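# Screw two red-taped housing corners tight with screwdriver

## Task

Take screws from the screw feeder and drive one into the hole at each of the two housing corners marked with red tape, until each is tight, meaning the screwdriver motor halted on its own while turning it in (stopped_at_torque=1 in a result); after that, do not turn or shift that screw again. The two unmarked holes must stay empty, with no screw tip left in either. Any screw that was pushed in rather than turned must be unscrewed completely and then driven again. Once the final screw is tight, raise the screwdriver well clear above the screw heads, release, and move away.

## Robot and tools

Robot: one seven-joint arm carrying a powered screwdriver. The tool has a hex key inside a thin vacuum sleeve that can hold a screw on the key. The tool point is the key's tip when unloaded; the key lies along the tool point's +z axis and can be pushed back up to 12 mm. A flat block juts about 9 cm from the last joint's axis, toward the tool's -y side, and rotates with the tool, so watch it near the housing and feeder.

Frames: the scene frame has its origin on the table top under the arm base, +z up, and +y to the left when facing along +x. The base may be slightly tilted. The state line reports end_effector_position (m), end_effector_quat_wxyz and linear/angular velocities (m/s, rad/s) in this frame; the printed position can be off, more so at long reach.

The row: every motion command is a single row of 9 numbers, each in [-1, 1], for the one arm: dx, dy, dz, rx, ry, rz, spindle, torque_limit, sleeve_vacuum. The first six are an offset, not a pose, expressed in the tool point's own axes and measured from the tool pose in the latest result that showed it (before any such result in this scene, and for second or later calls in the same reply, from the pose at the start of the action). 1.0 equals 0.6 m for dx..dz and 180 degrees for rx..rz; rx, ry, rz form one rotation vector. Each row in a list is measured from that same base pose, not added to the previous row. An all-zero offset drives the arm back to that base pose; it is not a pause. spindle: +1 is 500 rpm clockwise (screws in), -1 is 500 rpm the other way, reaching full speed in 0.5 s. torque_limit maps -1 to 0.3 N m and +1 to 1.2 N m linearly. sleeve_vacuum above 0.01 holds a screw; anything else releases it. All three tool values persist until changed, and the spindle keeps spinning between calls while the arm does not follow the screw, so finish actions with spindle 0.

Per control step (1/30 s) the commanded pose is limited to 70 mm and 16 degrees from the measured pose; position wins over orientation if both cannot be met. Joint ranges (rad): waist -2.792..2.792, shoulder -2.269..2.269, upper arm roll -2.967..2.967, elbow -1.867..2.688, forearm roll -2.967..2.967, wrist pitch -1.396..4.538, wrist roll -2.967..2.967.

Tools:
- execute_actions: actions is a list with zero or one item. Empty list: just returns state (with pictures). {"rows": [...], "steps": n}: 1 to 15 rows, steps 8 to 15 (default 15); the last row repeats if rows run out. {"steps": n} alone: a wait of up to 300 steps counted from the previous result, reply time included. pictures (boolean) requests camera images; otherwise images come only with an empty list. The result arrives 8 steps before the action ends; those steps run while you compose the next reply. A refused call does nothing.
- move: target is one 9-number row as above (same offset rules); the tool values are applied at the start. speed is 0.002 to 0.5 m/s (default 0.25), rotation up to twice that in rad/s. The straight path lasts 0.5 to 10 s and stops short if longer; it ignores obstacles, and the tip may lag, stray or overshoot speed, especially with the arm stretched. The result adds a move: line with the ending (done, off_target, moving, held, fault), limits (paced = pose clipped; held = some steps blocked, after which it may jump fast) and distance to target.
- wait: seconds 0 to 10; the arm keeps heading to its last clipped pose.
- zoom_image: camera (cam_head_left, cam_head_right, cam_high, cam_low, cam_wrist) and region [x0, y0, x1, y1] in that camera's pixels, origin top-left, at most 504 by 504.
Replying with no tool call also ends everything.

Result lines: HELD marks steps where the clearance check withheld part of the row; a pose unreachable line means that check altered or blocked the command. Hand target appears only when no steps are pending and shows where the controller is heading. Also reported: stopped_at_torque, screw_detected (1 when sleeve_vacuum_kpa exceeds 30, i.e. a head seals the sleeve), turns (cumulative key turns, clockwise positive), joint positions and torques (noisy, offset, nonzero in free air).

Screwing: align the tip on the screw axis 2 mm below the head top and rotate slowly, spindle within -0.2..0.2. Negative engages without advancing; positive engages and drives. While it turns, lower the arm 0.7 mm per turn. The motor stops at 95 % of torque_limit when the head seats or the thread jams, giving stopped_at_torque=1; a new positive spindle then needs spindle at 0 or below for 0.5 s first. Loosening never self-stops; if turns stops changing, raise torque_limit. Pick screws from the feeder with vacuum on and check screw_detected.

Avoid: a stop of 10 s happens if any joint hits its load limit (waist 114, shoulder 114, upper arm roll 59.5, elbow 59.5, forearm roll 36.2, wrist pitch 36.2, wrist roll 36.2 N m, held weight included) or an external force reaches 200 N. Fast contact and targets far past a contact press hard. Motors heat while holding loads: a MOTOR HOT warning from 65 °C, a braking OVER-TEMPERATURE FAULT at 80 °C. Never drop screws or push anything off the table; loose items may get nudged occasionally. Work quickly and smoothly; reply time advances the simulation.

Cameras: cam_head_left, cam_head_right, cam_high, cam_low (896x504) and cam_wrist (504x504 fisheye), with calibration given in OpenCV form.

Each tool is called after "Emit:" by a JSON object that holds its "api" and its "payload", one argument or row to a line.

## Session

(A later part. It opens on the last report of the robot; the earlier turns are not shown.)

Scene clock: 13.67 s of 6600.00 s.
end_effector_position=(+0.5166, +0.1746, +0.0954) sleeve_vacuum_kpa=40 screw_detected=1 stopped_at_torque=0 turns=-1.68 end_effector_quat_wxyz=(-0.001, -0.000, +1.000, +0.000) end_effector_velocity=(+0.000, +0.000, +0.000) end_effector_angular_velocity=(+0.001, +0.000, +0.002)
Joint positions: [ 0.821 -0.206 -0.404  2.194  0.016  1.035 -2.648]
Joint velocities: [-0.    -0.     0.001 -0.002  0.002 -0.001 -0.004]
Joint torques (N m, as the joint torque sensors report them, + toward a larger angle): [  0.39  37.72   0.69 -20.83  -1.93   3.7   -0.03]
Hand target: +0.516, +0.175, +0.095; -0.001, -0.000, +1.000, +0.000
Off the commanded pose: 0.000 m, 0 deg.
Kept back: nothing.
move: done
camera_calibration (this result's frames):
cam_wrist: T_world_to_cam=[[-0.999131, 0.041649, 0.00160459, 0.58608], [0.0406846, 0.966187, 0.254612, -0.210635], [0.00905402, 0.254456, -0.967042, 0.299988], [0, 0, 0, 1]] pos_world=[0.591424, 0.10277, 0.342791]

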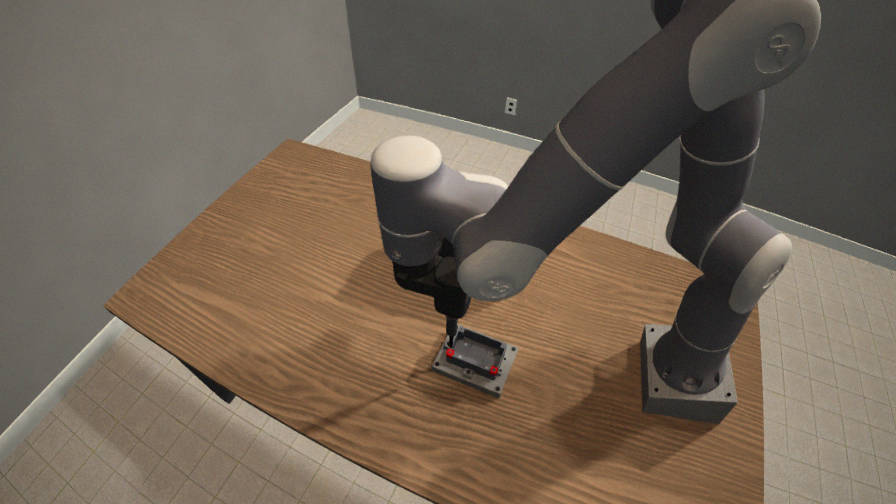

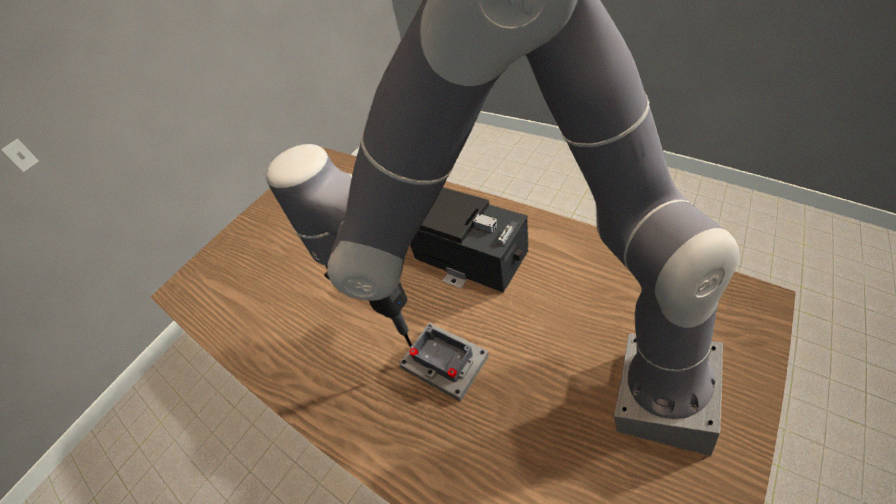

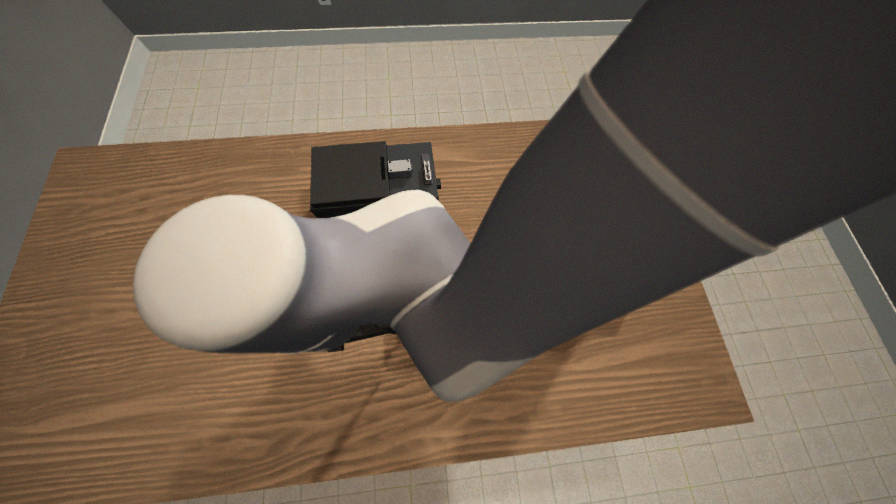

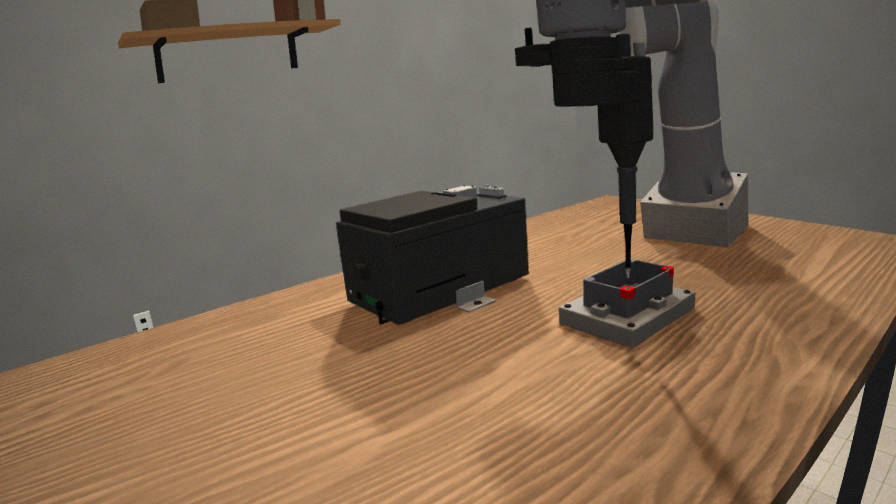

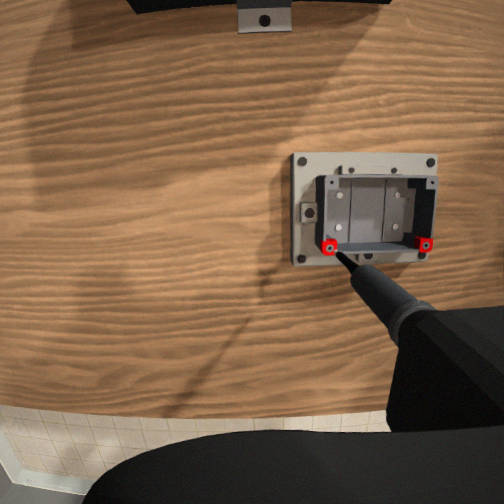

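Emit:
{"api": "move", "payload": {
  "target": [-0.0028,0.0007,0.0133,0,0,0,0,0,1],
  "speed": 0.03
}}

Emit:
{"api": "zoom_image", "payload": {
  "camera": "cam_wrist",
  "region": [308, 224, 358, 274]
}}

Emit:
{"api": "zoom_image", "payload": {
  "camera": "cam_low",
  "region": [600, 250, 655, 305]
}}

Scene clock: 14.87 s of 6600.00 s.
end_effector_position=(+0.5182, +0.1748, +0.0874) sleeve_vacuum_kpa=40 screw_detected=1 stopped_at_torque=0 turns=-1.68 end_effector_quat_wxyz=(-0.001, -0.000, +1.000, +0.000) end_effector_velocity=(+0.001, -0.000, -0.000) end_effector_angular_velocity=(+0.000, -0.001, -0.000)
Joint positions: [ 0.815 -0.231 -0.4    2.185  0.033  1.05  -2.66 ]
Joint velocities: [-0.    -0.    -0.    -0.001  0.     0.001 -0.001]
Joint torques (N m, as the joint torque sensors report them, + toward a larger angle): [  0.24  38.16   0.49 -20.44  -1.81   4.16  -0.13]
Hand target: +0.518, +0.175, +0.087; -0.001, -0.000, +1.000, +0.000
Off the commanded pose: 0.000 m, 0 deg.
Kept back: nothing.
move: done
camera_calibration (this result's frames):
cam_wrist: T_world_to_cam=[[-0.999132, 0.0416136, 0.00168522, 0.587704], [0.040674, 0.966273, 0.254286, -0.208911], [0.00895337, 0.254134, -0.967128, 0.292311], [0, 0, 0, 1]] pos_world=[0.593074, 0.103123, 0.334834]

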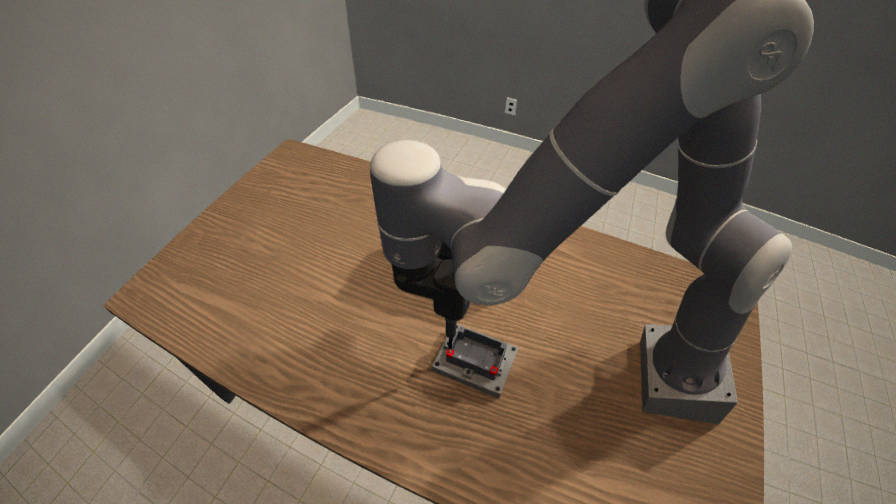

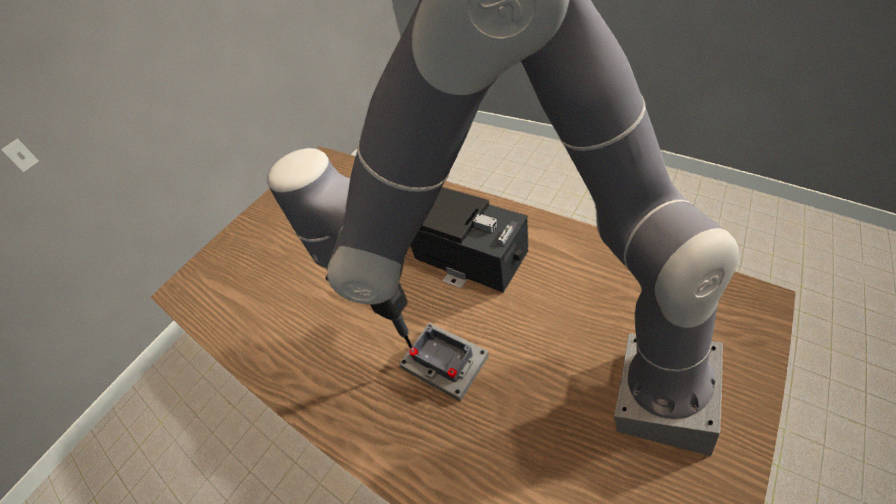

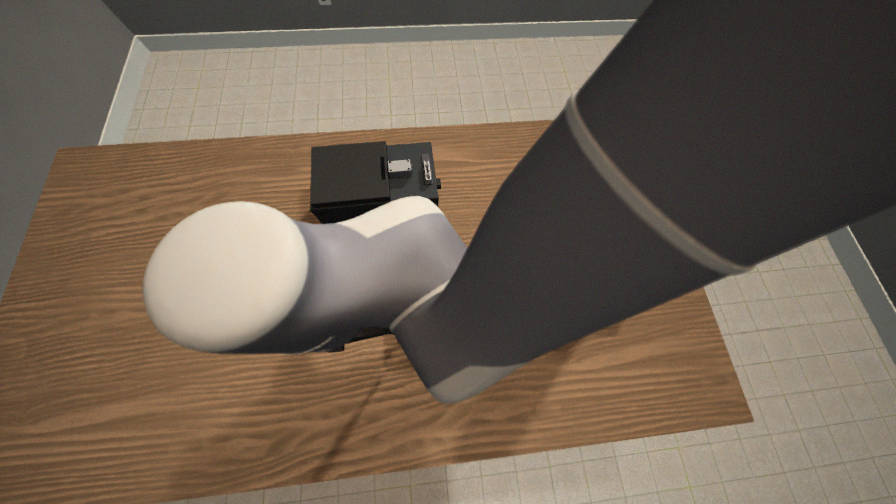

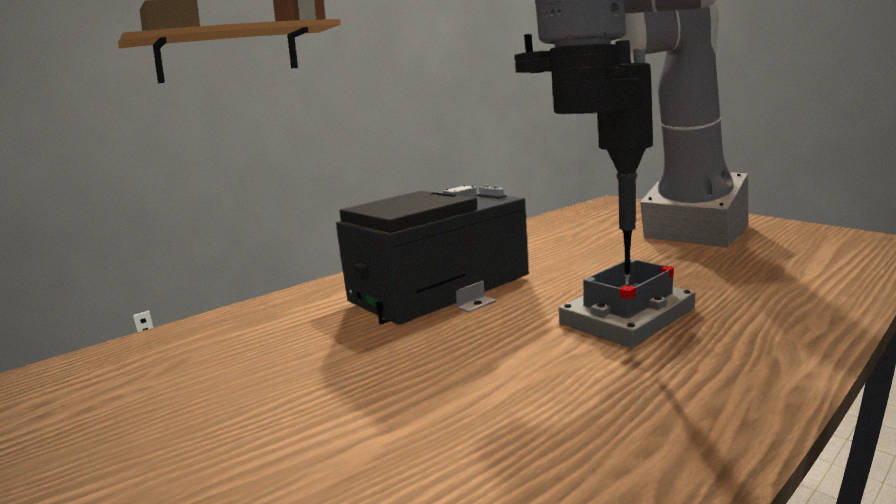

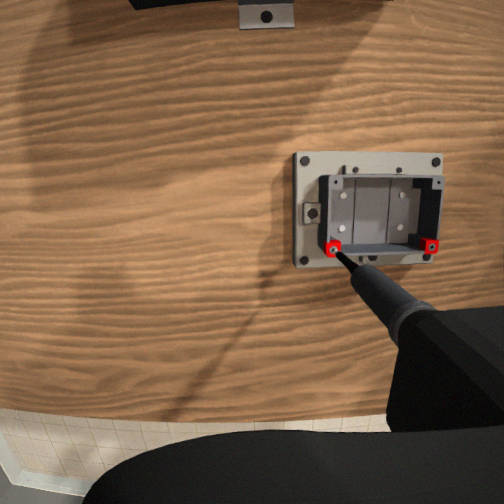

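Region (308, 224, 358, 274) of cam_wrist's 504x504 image, scaled by 10.080, with more detail than that image has.

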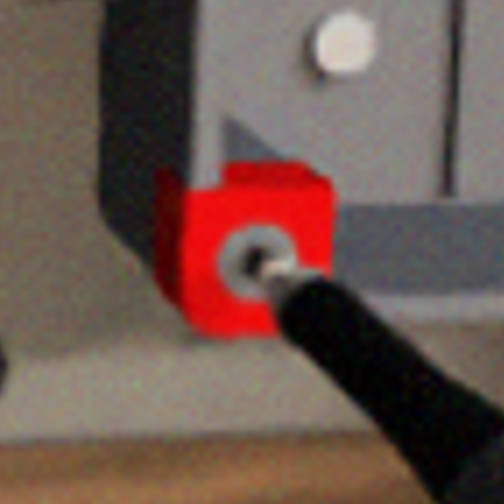

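Region (600, 250, 655, 305) of cam_low's 896x504 image, scaled by 9.164, with more detail than that image has.

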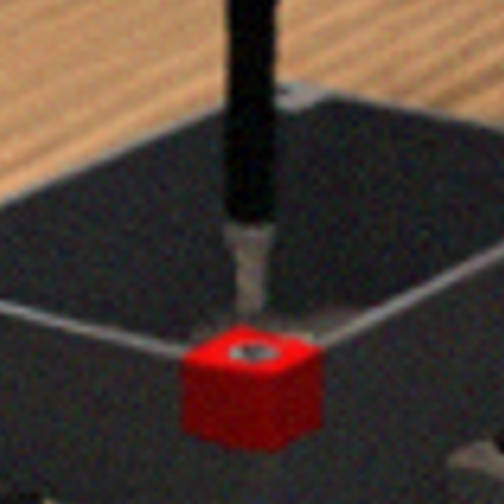

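Nudge +y 0.3 mm, then drive.

Emit:
{"api": "move", "payload": {
  "target": [0,0.0006,0.004,0,0,0,0,0,1],
  "speed": 0.01
}}

Emit:
{"api": "move", "payload": {
  "target": [0,0,0.027,0,0,0,0.45,0,1],
  "speed": 0.003
}}

Emit:
{"api": "zoom_image", "payload": {
  "camera": "cam_low",
  "region": [600, 250, 655, 305]
}}

Scene clock: 15.83 s of 6600.00 s.
end_effector_position=(+0.5181, +0.1750, +0.0850) sleeve_vacuum_kpa=40 screw_detected=1 stopped_at_torque=0 turns=-1.68 end_effector_quat_wxyz=(-0.001, -0.000, +1.000, +0.000) end_effector_velocity=(-0.000, -0.000, -0.000) end_effector_angular_velocity=(+0.000, +0.000, +0.000)
Joint positions: [ 0.815 -0.238 -0.399  2.184  0.037  1.055 -2.663]
Joint velocities: [ 0.    -0.    -0.    -0.     0.    -0.    -0.001]
Joint torques (N m, as the joint torque sensors report them, + toward a larger angle): [  0.29  38.55   0.59 -20.37  -1.62   4.    -0.36]
Hand target: +0.518, +0.175, +0.085; -0.001, -0.000, +1.000, +0.000
Off the commanded pose: 0.000 m, 0 deg.
Kept back: nothing.
move: done
camera_calibration (this result's frames):
cam_wrist: T_world_to_cam=[[-0.999135, 0.0415544, 0.00174597, 0.587669], [0.040635, 0.966358, 0.253969, -0.208478], [0.00886629, 0.25382, -0.967211, 0.290055], [0, 0, 0, 1]] pos_world=[0.59306, 0.103423, 0.332465]

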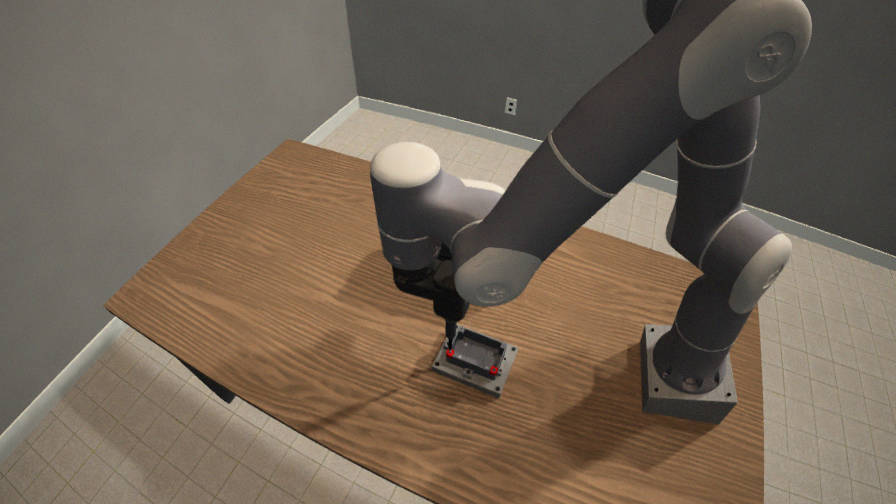

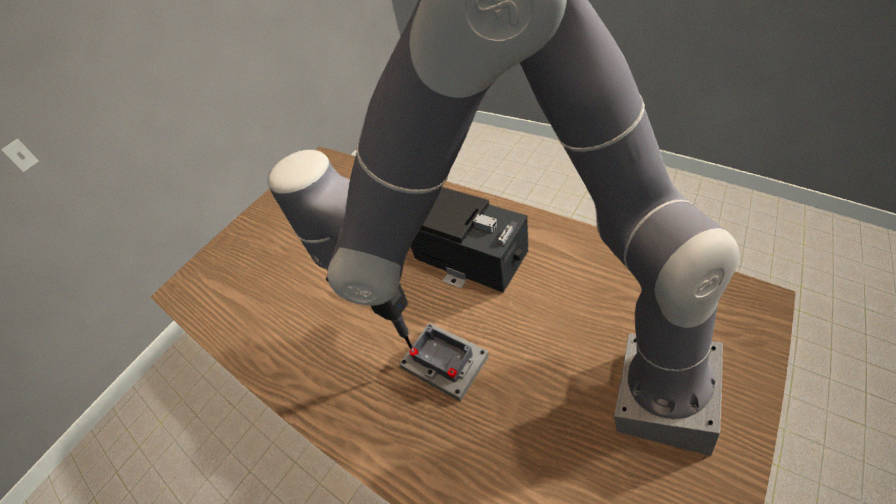

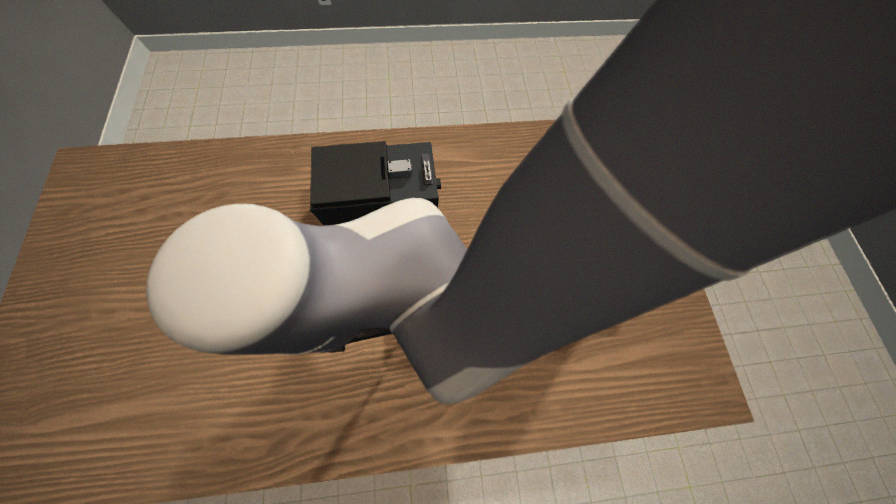

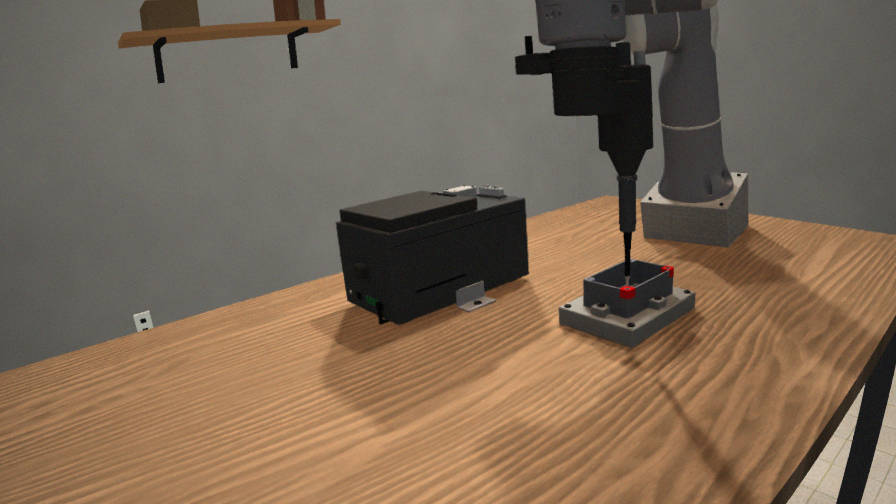

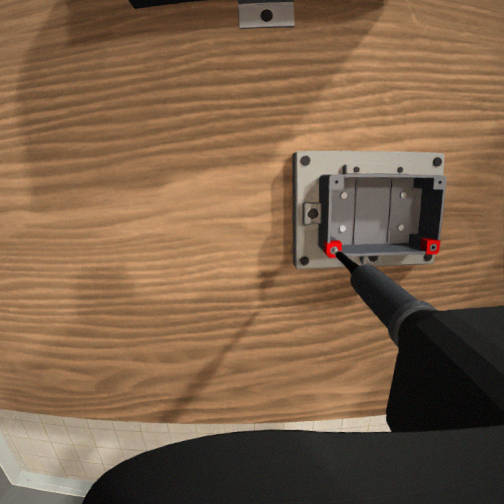

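Scene clock: 21.47 s of 6600.00 s.
end_effector_position=(+0.5180, +0.1751, +0.0689) sleeve_vacuum_kpa=40 screw_detected=1 stopped_at_torque=1 turns=18.17 end_effector_quat_wxyz=(-0.001, -0.000, +1.000, +0.000) end_effector_velocity=(+0.000, +0.000, +0.000) end_effector_angular_velocity=(+0.000, -0.001, -0.000)
Joint positions: [ 0.802 -0.283 -0.387  2.176  0.067  1.09  -2.684]
Joint velocities: [ 0.    -0.    -0.    -0.     0.     0.001  0.   ]
Joint torques (N m, as the joint torque sensors report them, + toward a larger angle): [ -0.99  37.33  -1.1  -18.84  -1.79   4.3    0.07]
Hand target: +0.518, +0.175, +0.069; -0.001, -0.000, +1.000, +0.000
Off the commanded pose: 0.000 m, 0 deg.
Kept back: nothing.
move: done
camera_calibration (this result's frames):
cam_wrist: T_world_to_cam=[[-0.999155, 0.0410708, 0.00185311, 0.587664], [0.0401943, 0.96637, 0.253996, -0.204252], [0.00864103, 0.253856, -0.967204, 0.274587], [0, 0, 0, 1]] pos_world=[0.593004, 0.103542, 0.316371]

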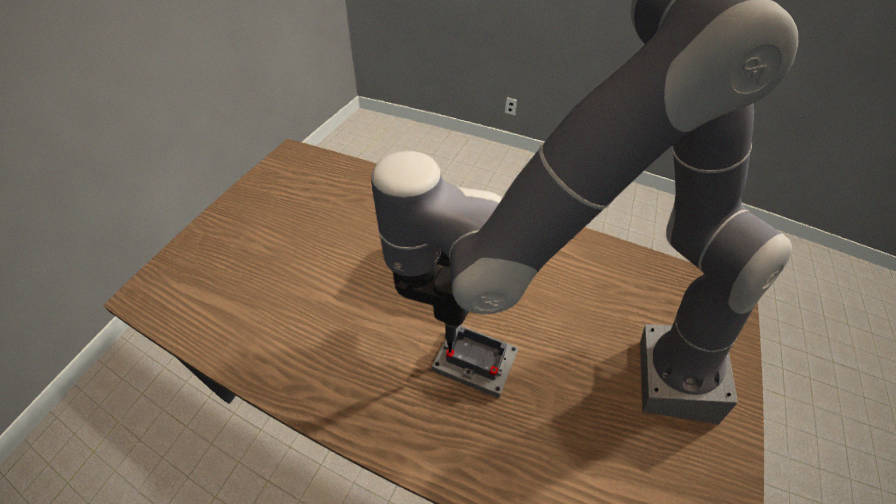

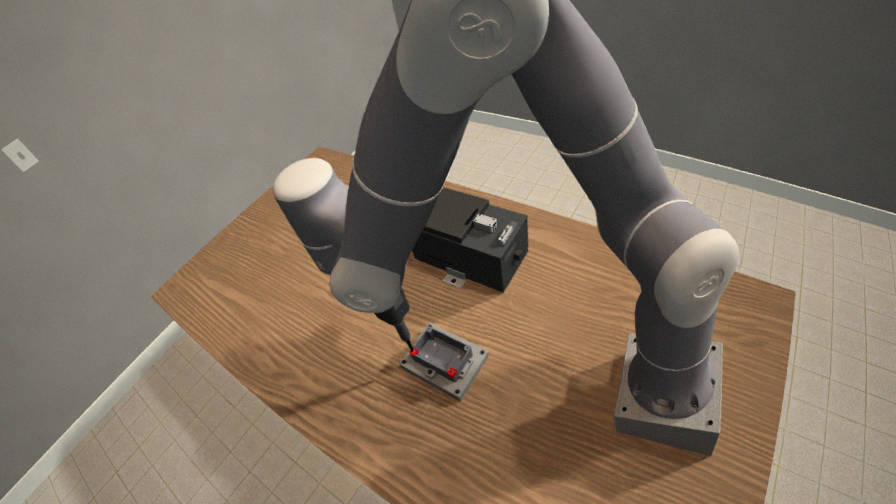

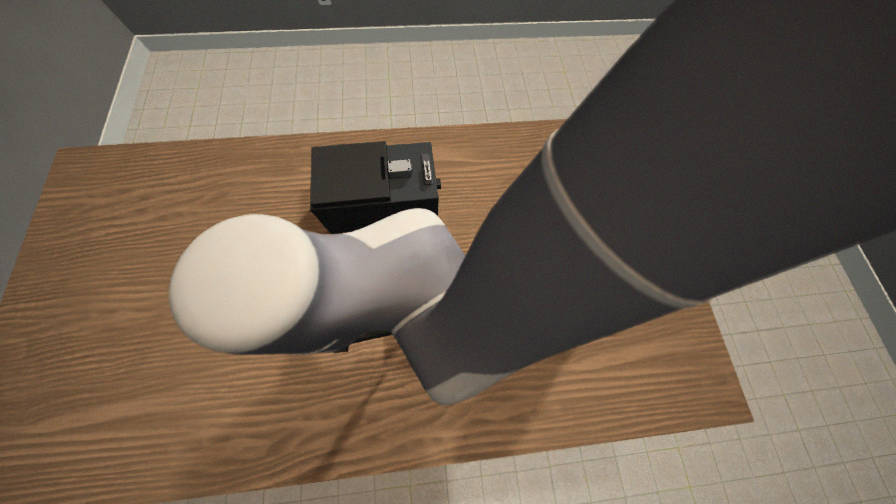

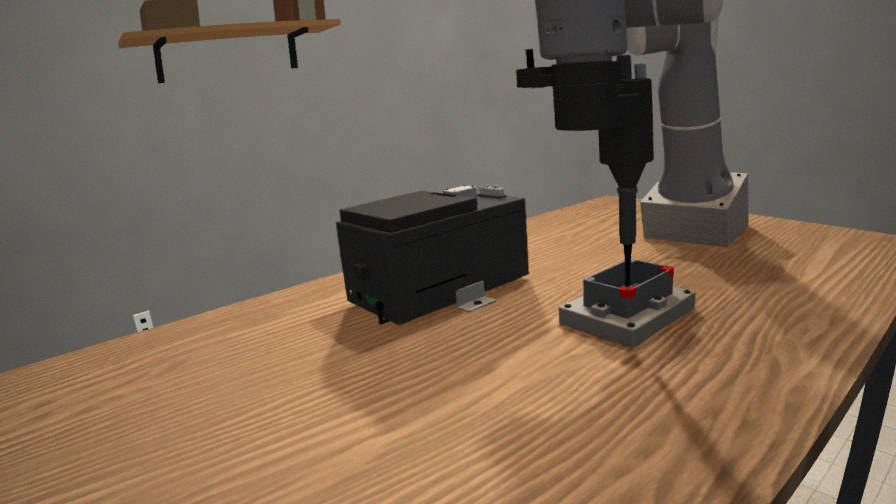

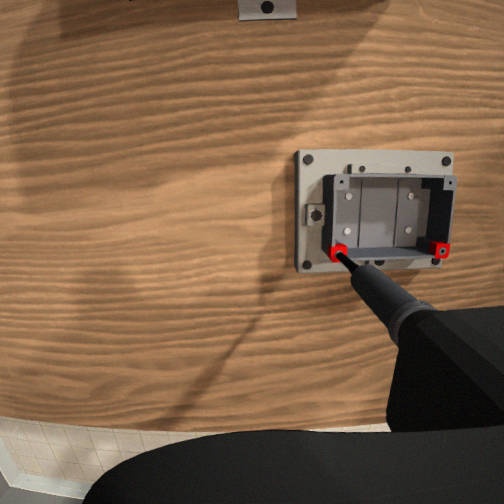

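Region (600, 250, 655, 305) of cam_low's 896x504 image, scaled by 9.164, with more detail than that image has.

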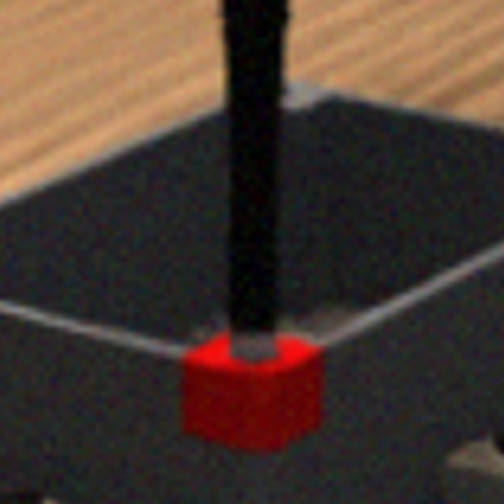

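Emit:
{"api": "move", "payload": {
  "target": [0,0,-0.02,0,0,0,0,0,0],
  "speed": 0.01
}}

Emit:
{"api": "move", "payload": {
  "target": [0,0,-0.22,0,0,0,0,0,0],
  "speed": 0.1
}}

Scene clock: 23.70 s of 6600.00 s.
end_effector_position=(+0.5181, +0.1753, +0.0809) sleeve_vacuum_kpa=0 screw_detected=0 stopped_at_torque=1 turns=18.17 end_effector_quat_wxyz=(-0.001, -0.000, +1.000, +0.000) end_effector_velocity=(-0.000, -0.000, +0.000) end_effector_angular_velocity=(-0.000, +0.001, -0.001)
Joint positions: [ 0.811 -0.249 -0.395  2.182  0.045  1.064 -2.668]
Joint velocities: [ 0.     0.    -0.     0.    -0.    -0.001  0.001]
Joint torques (N m, as the joint torque sensors report them, + toward a larger angle): [  1.87  39.83  -1.55 -18.8   -3.33   3.57   0.36]
Hand target: +0.518, +0.175, +0.081; -0.001, -0.000, +1.000, +0.000
Off the commanded pose: 0.000 m, 0 deg.
Kept back: nothing.
move: done
camera_calibration (this result's frames):
cam_wrist: T_world_to_cam=[[-0.999154, 0.0410964, 0.0017677, 0.587702], [0.0401945, 0.966287, 0.25431, -0.207464], [0.00874313, 0.254166, -0.967121, 0.286027], [0, 0, 0, 1]] pos_world=[0.593043, 0.103619, 0.328344]

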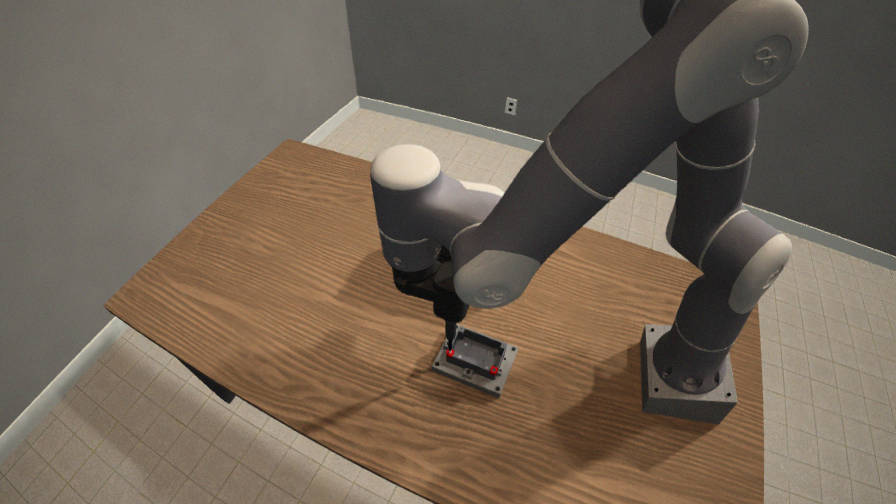

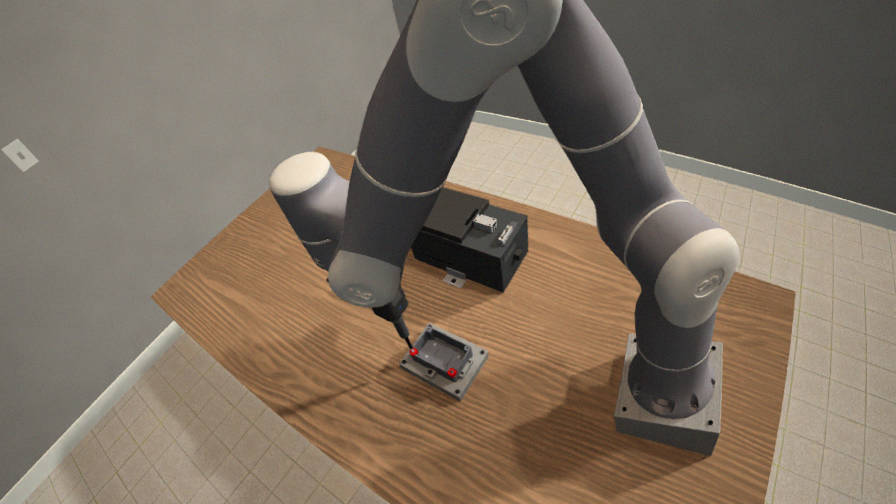

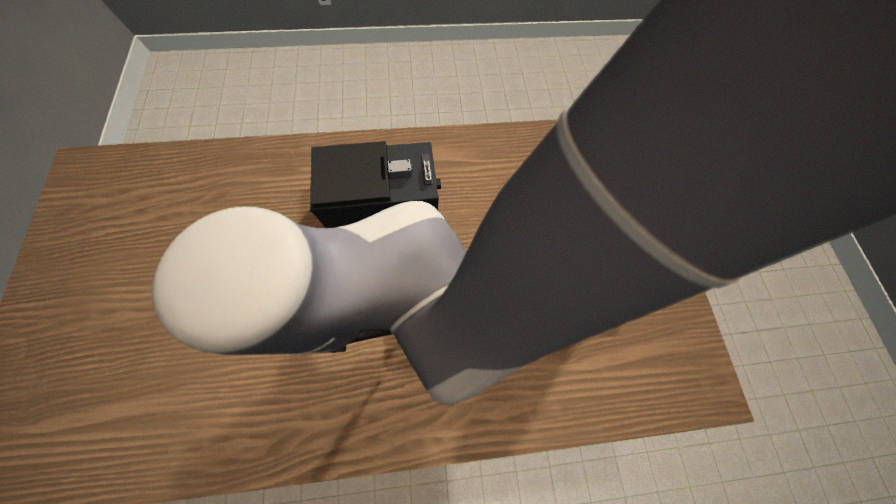

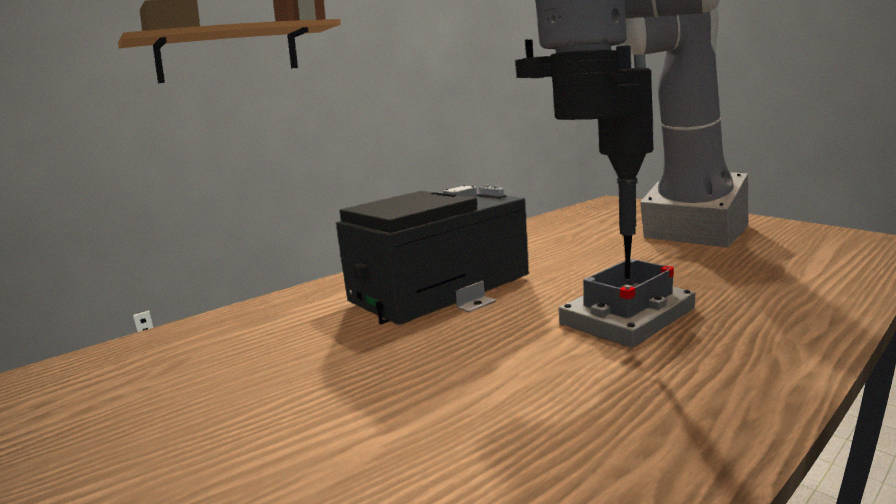

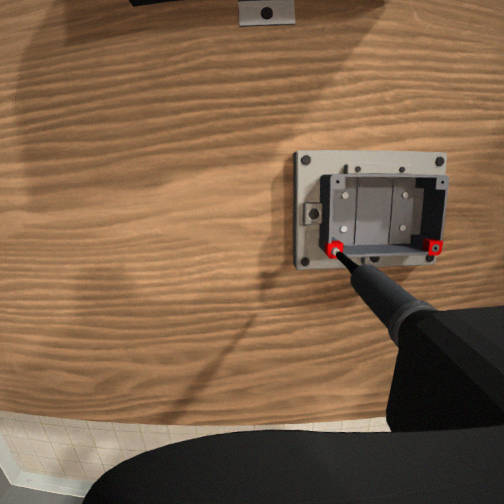

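Scene clock: 25.33 s of 6600.00 s.
end_effector_position=(+0.5184, +0.1753, +0.2129) sleeve_vacuum_kpa=0 screw_detected=0 stopped_at_torque=1 turns=18.17 end_effector_quat_wxyz=(-0.001, -0.000, +1.000, +0.000) end_effector_velocity=(-0.000, -0.000, -0.000) end_effector_angular_velocity=(-0.001, +0.001, +0.001)
Joint positions: [ 0.843  0.074 -0.388  2.148 -0.14   0.725 -2.535]
Joint velocities: [ 0.    -0.     0.    -0.    -0.    -0.001 -0.   ]
Joint torques (N m, as the joint torque sensors report them, + toward a larger angle): [  1.03  32.94   4.13 -27.44  -4.54   3.53   0.34]
Hand target: +0.518, +0.175, +0.213; -0.001, -0.001, +1.000, +0.000
Off the commanded pose: 0.000 m, 0 deg.
Kept back: nothing.
move: done
camera_calibration (this result's frames):
cam_wrist: T_world_to_cam=[[-0.999153, 0.0411262, 0.00152092, 0.587857], [0.04016, 0.966272, 0.254373, -0.241098], [0.00899177, 0.254219, -0.967105, 0.413559], [0, 0, 0, 1]] pos_world=[0.593322, 0.103655, 0.46039]

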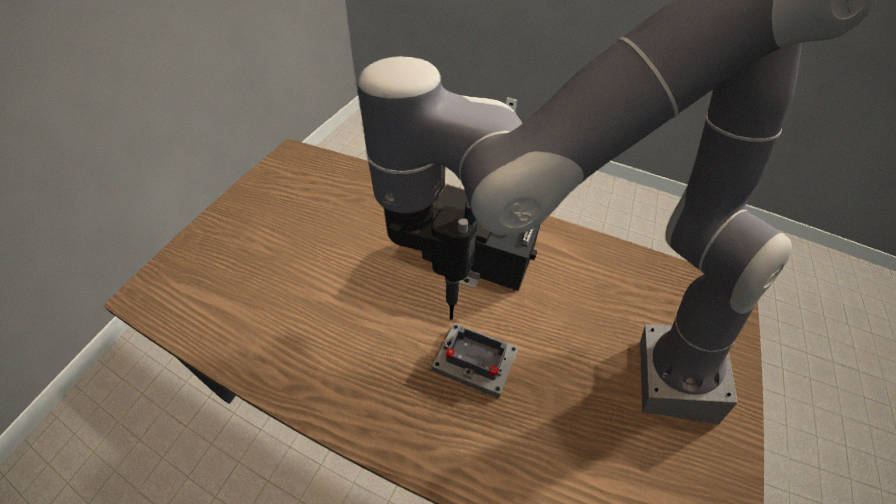

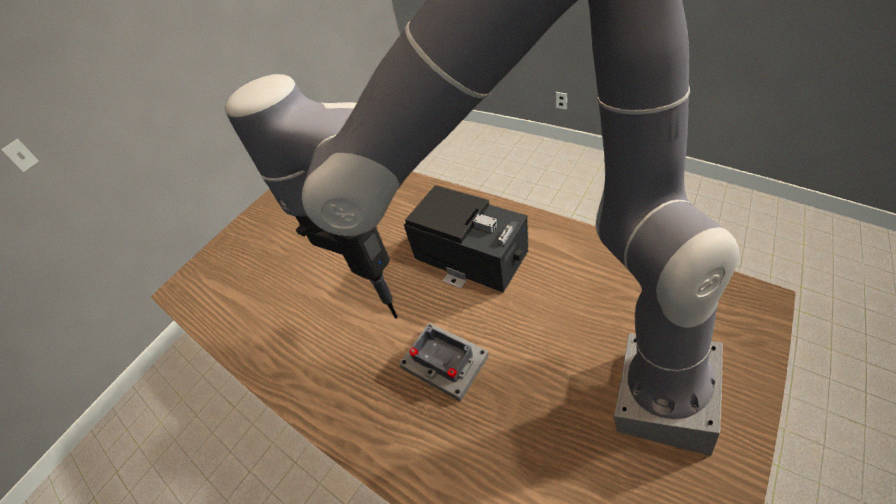

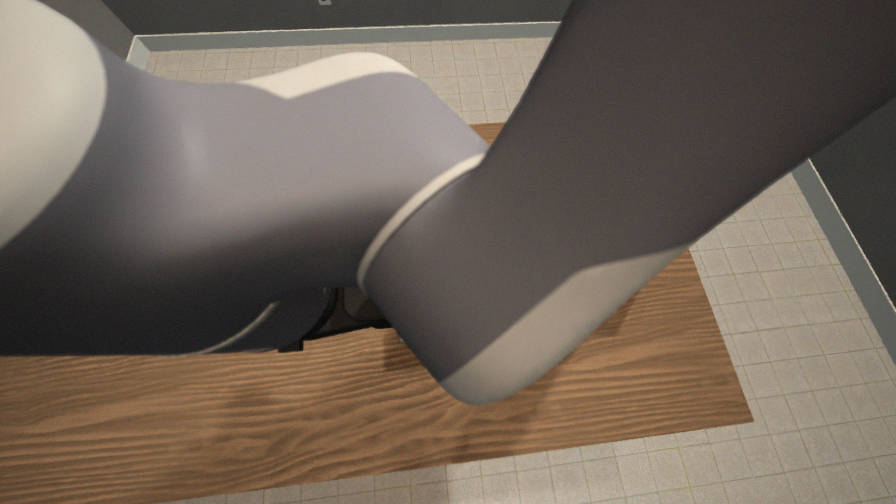

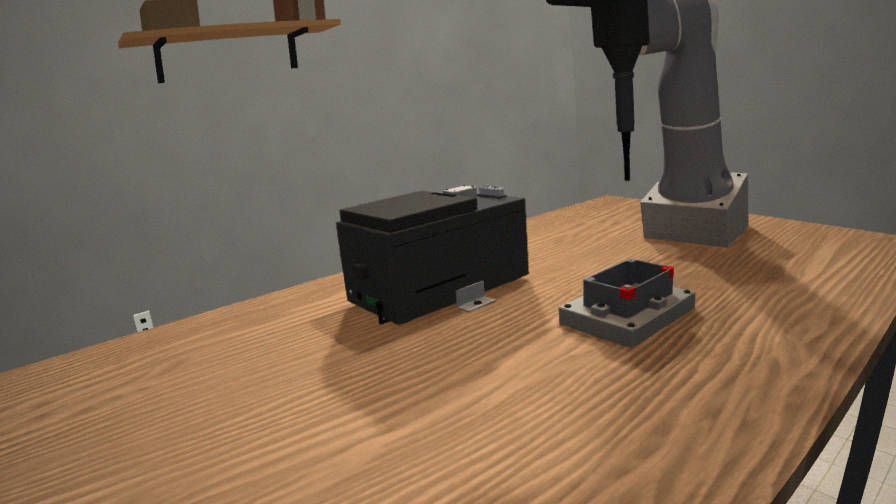

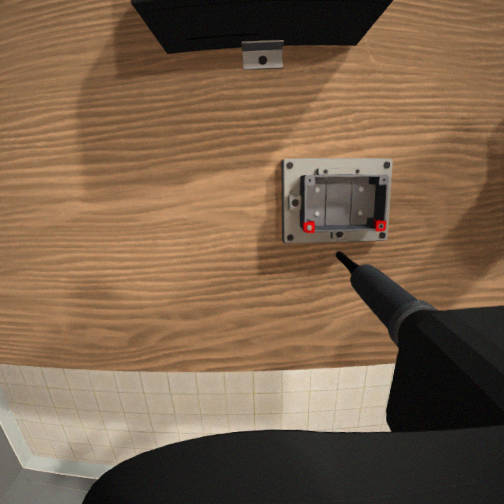

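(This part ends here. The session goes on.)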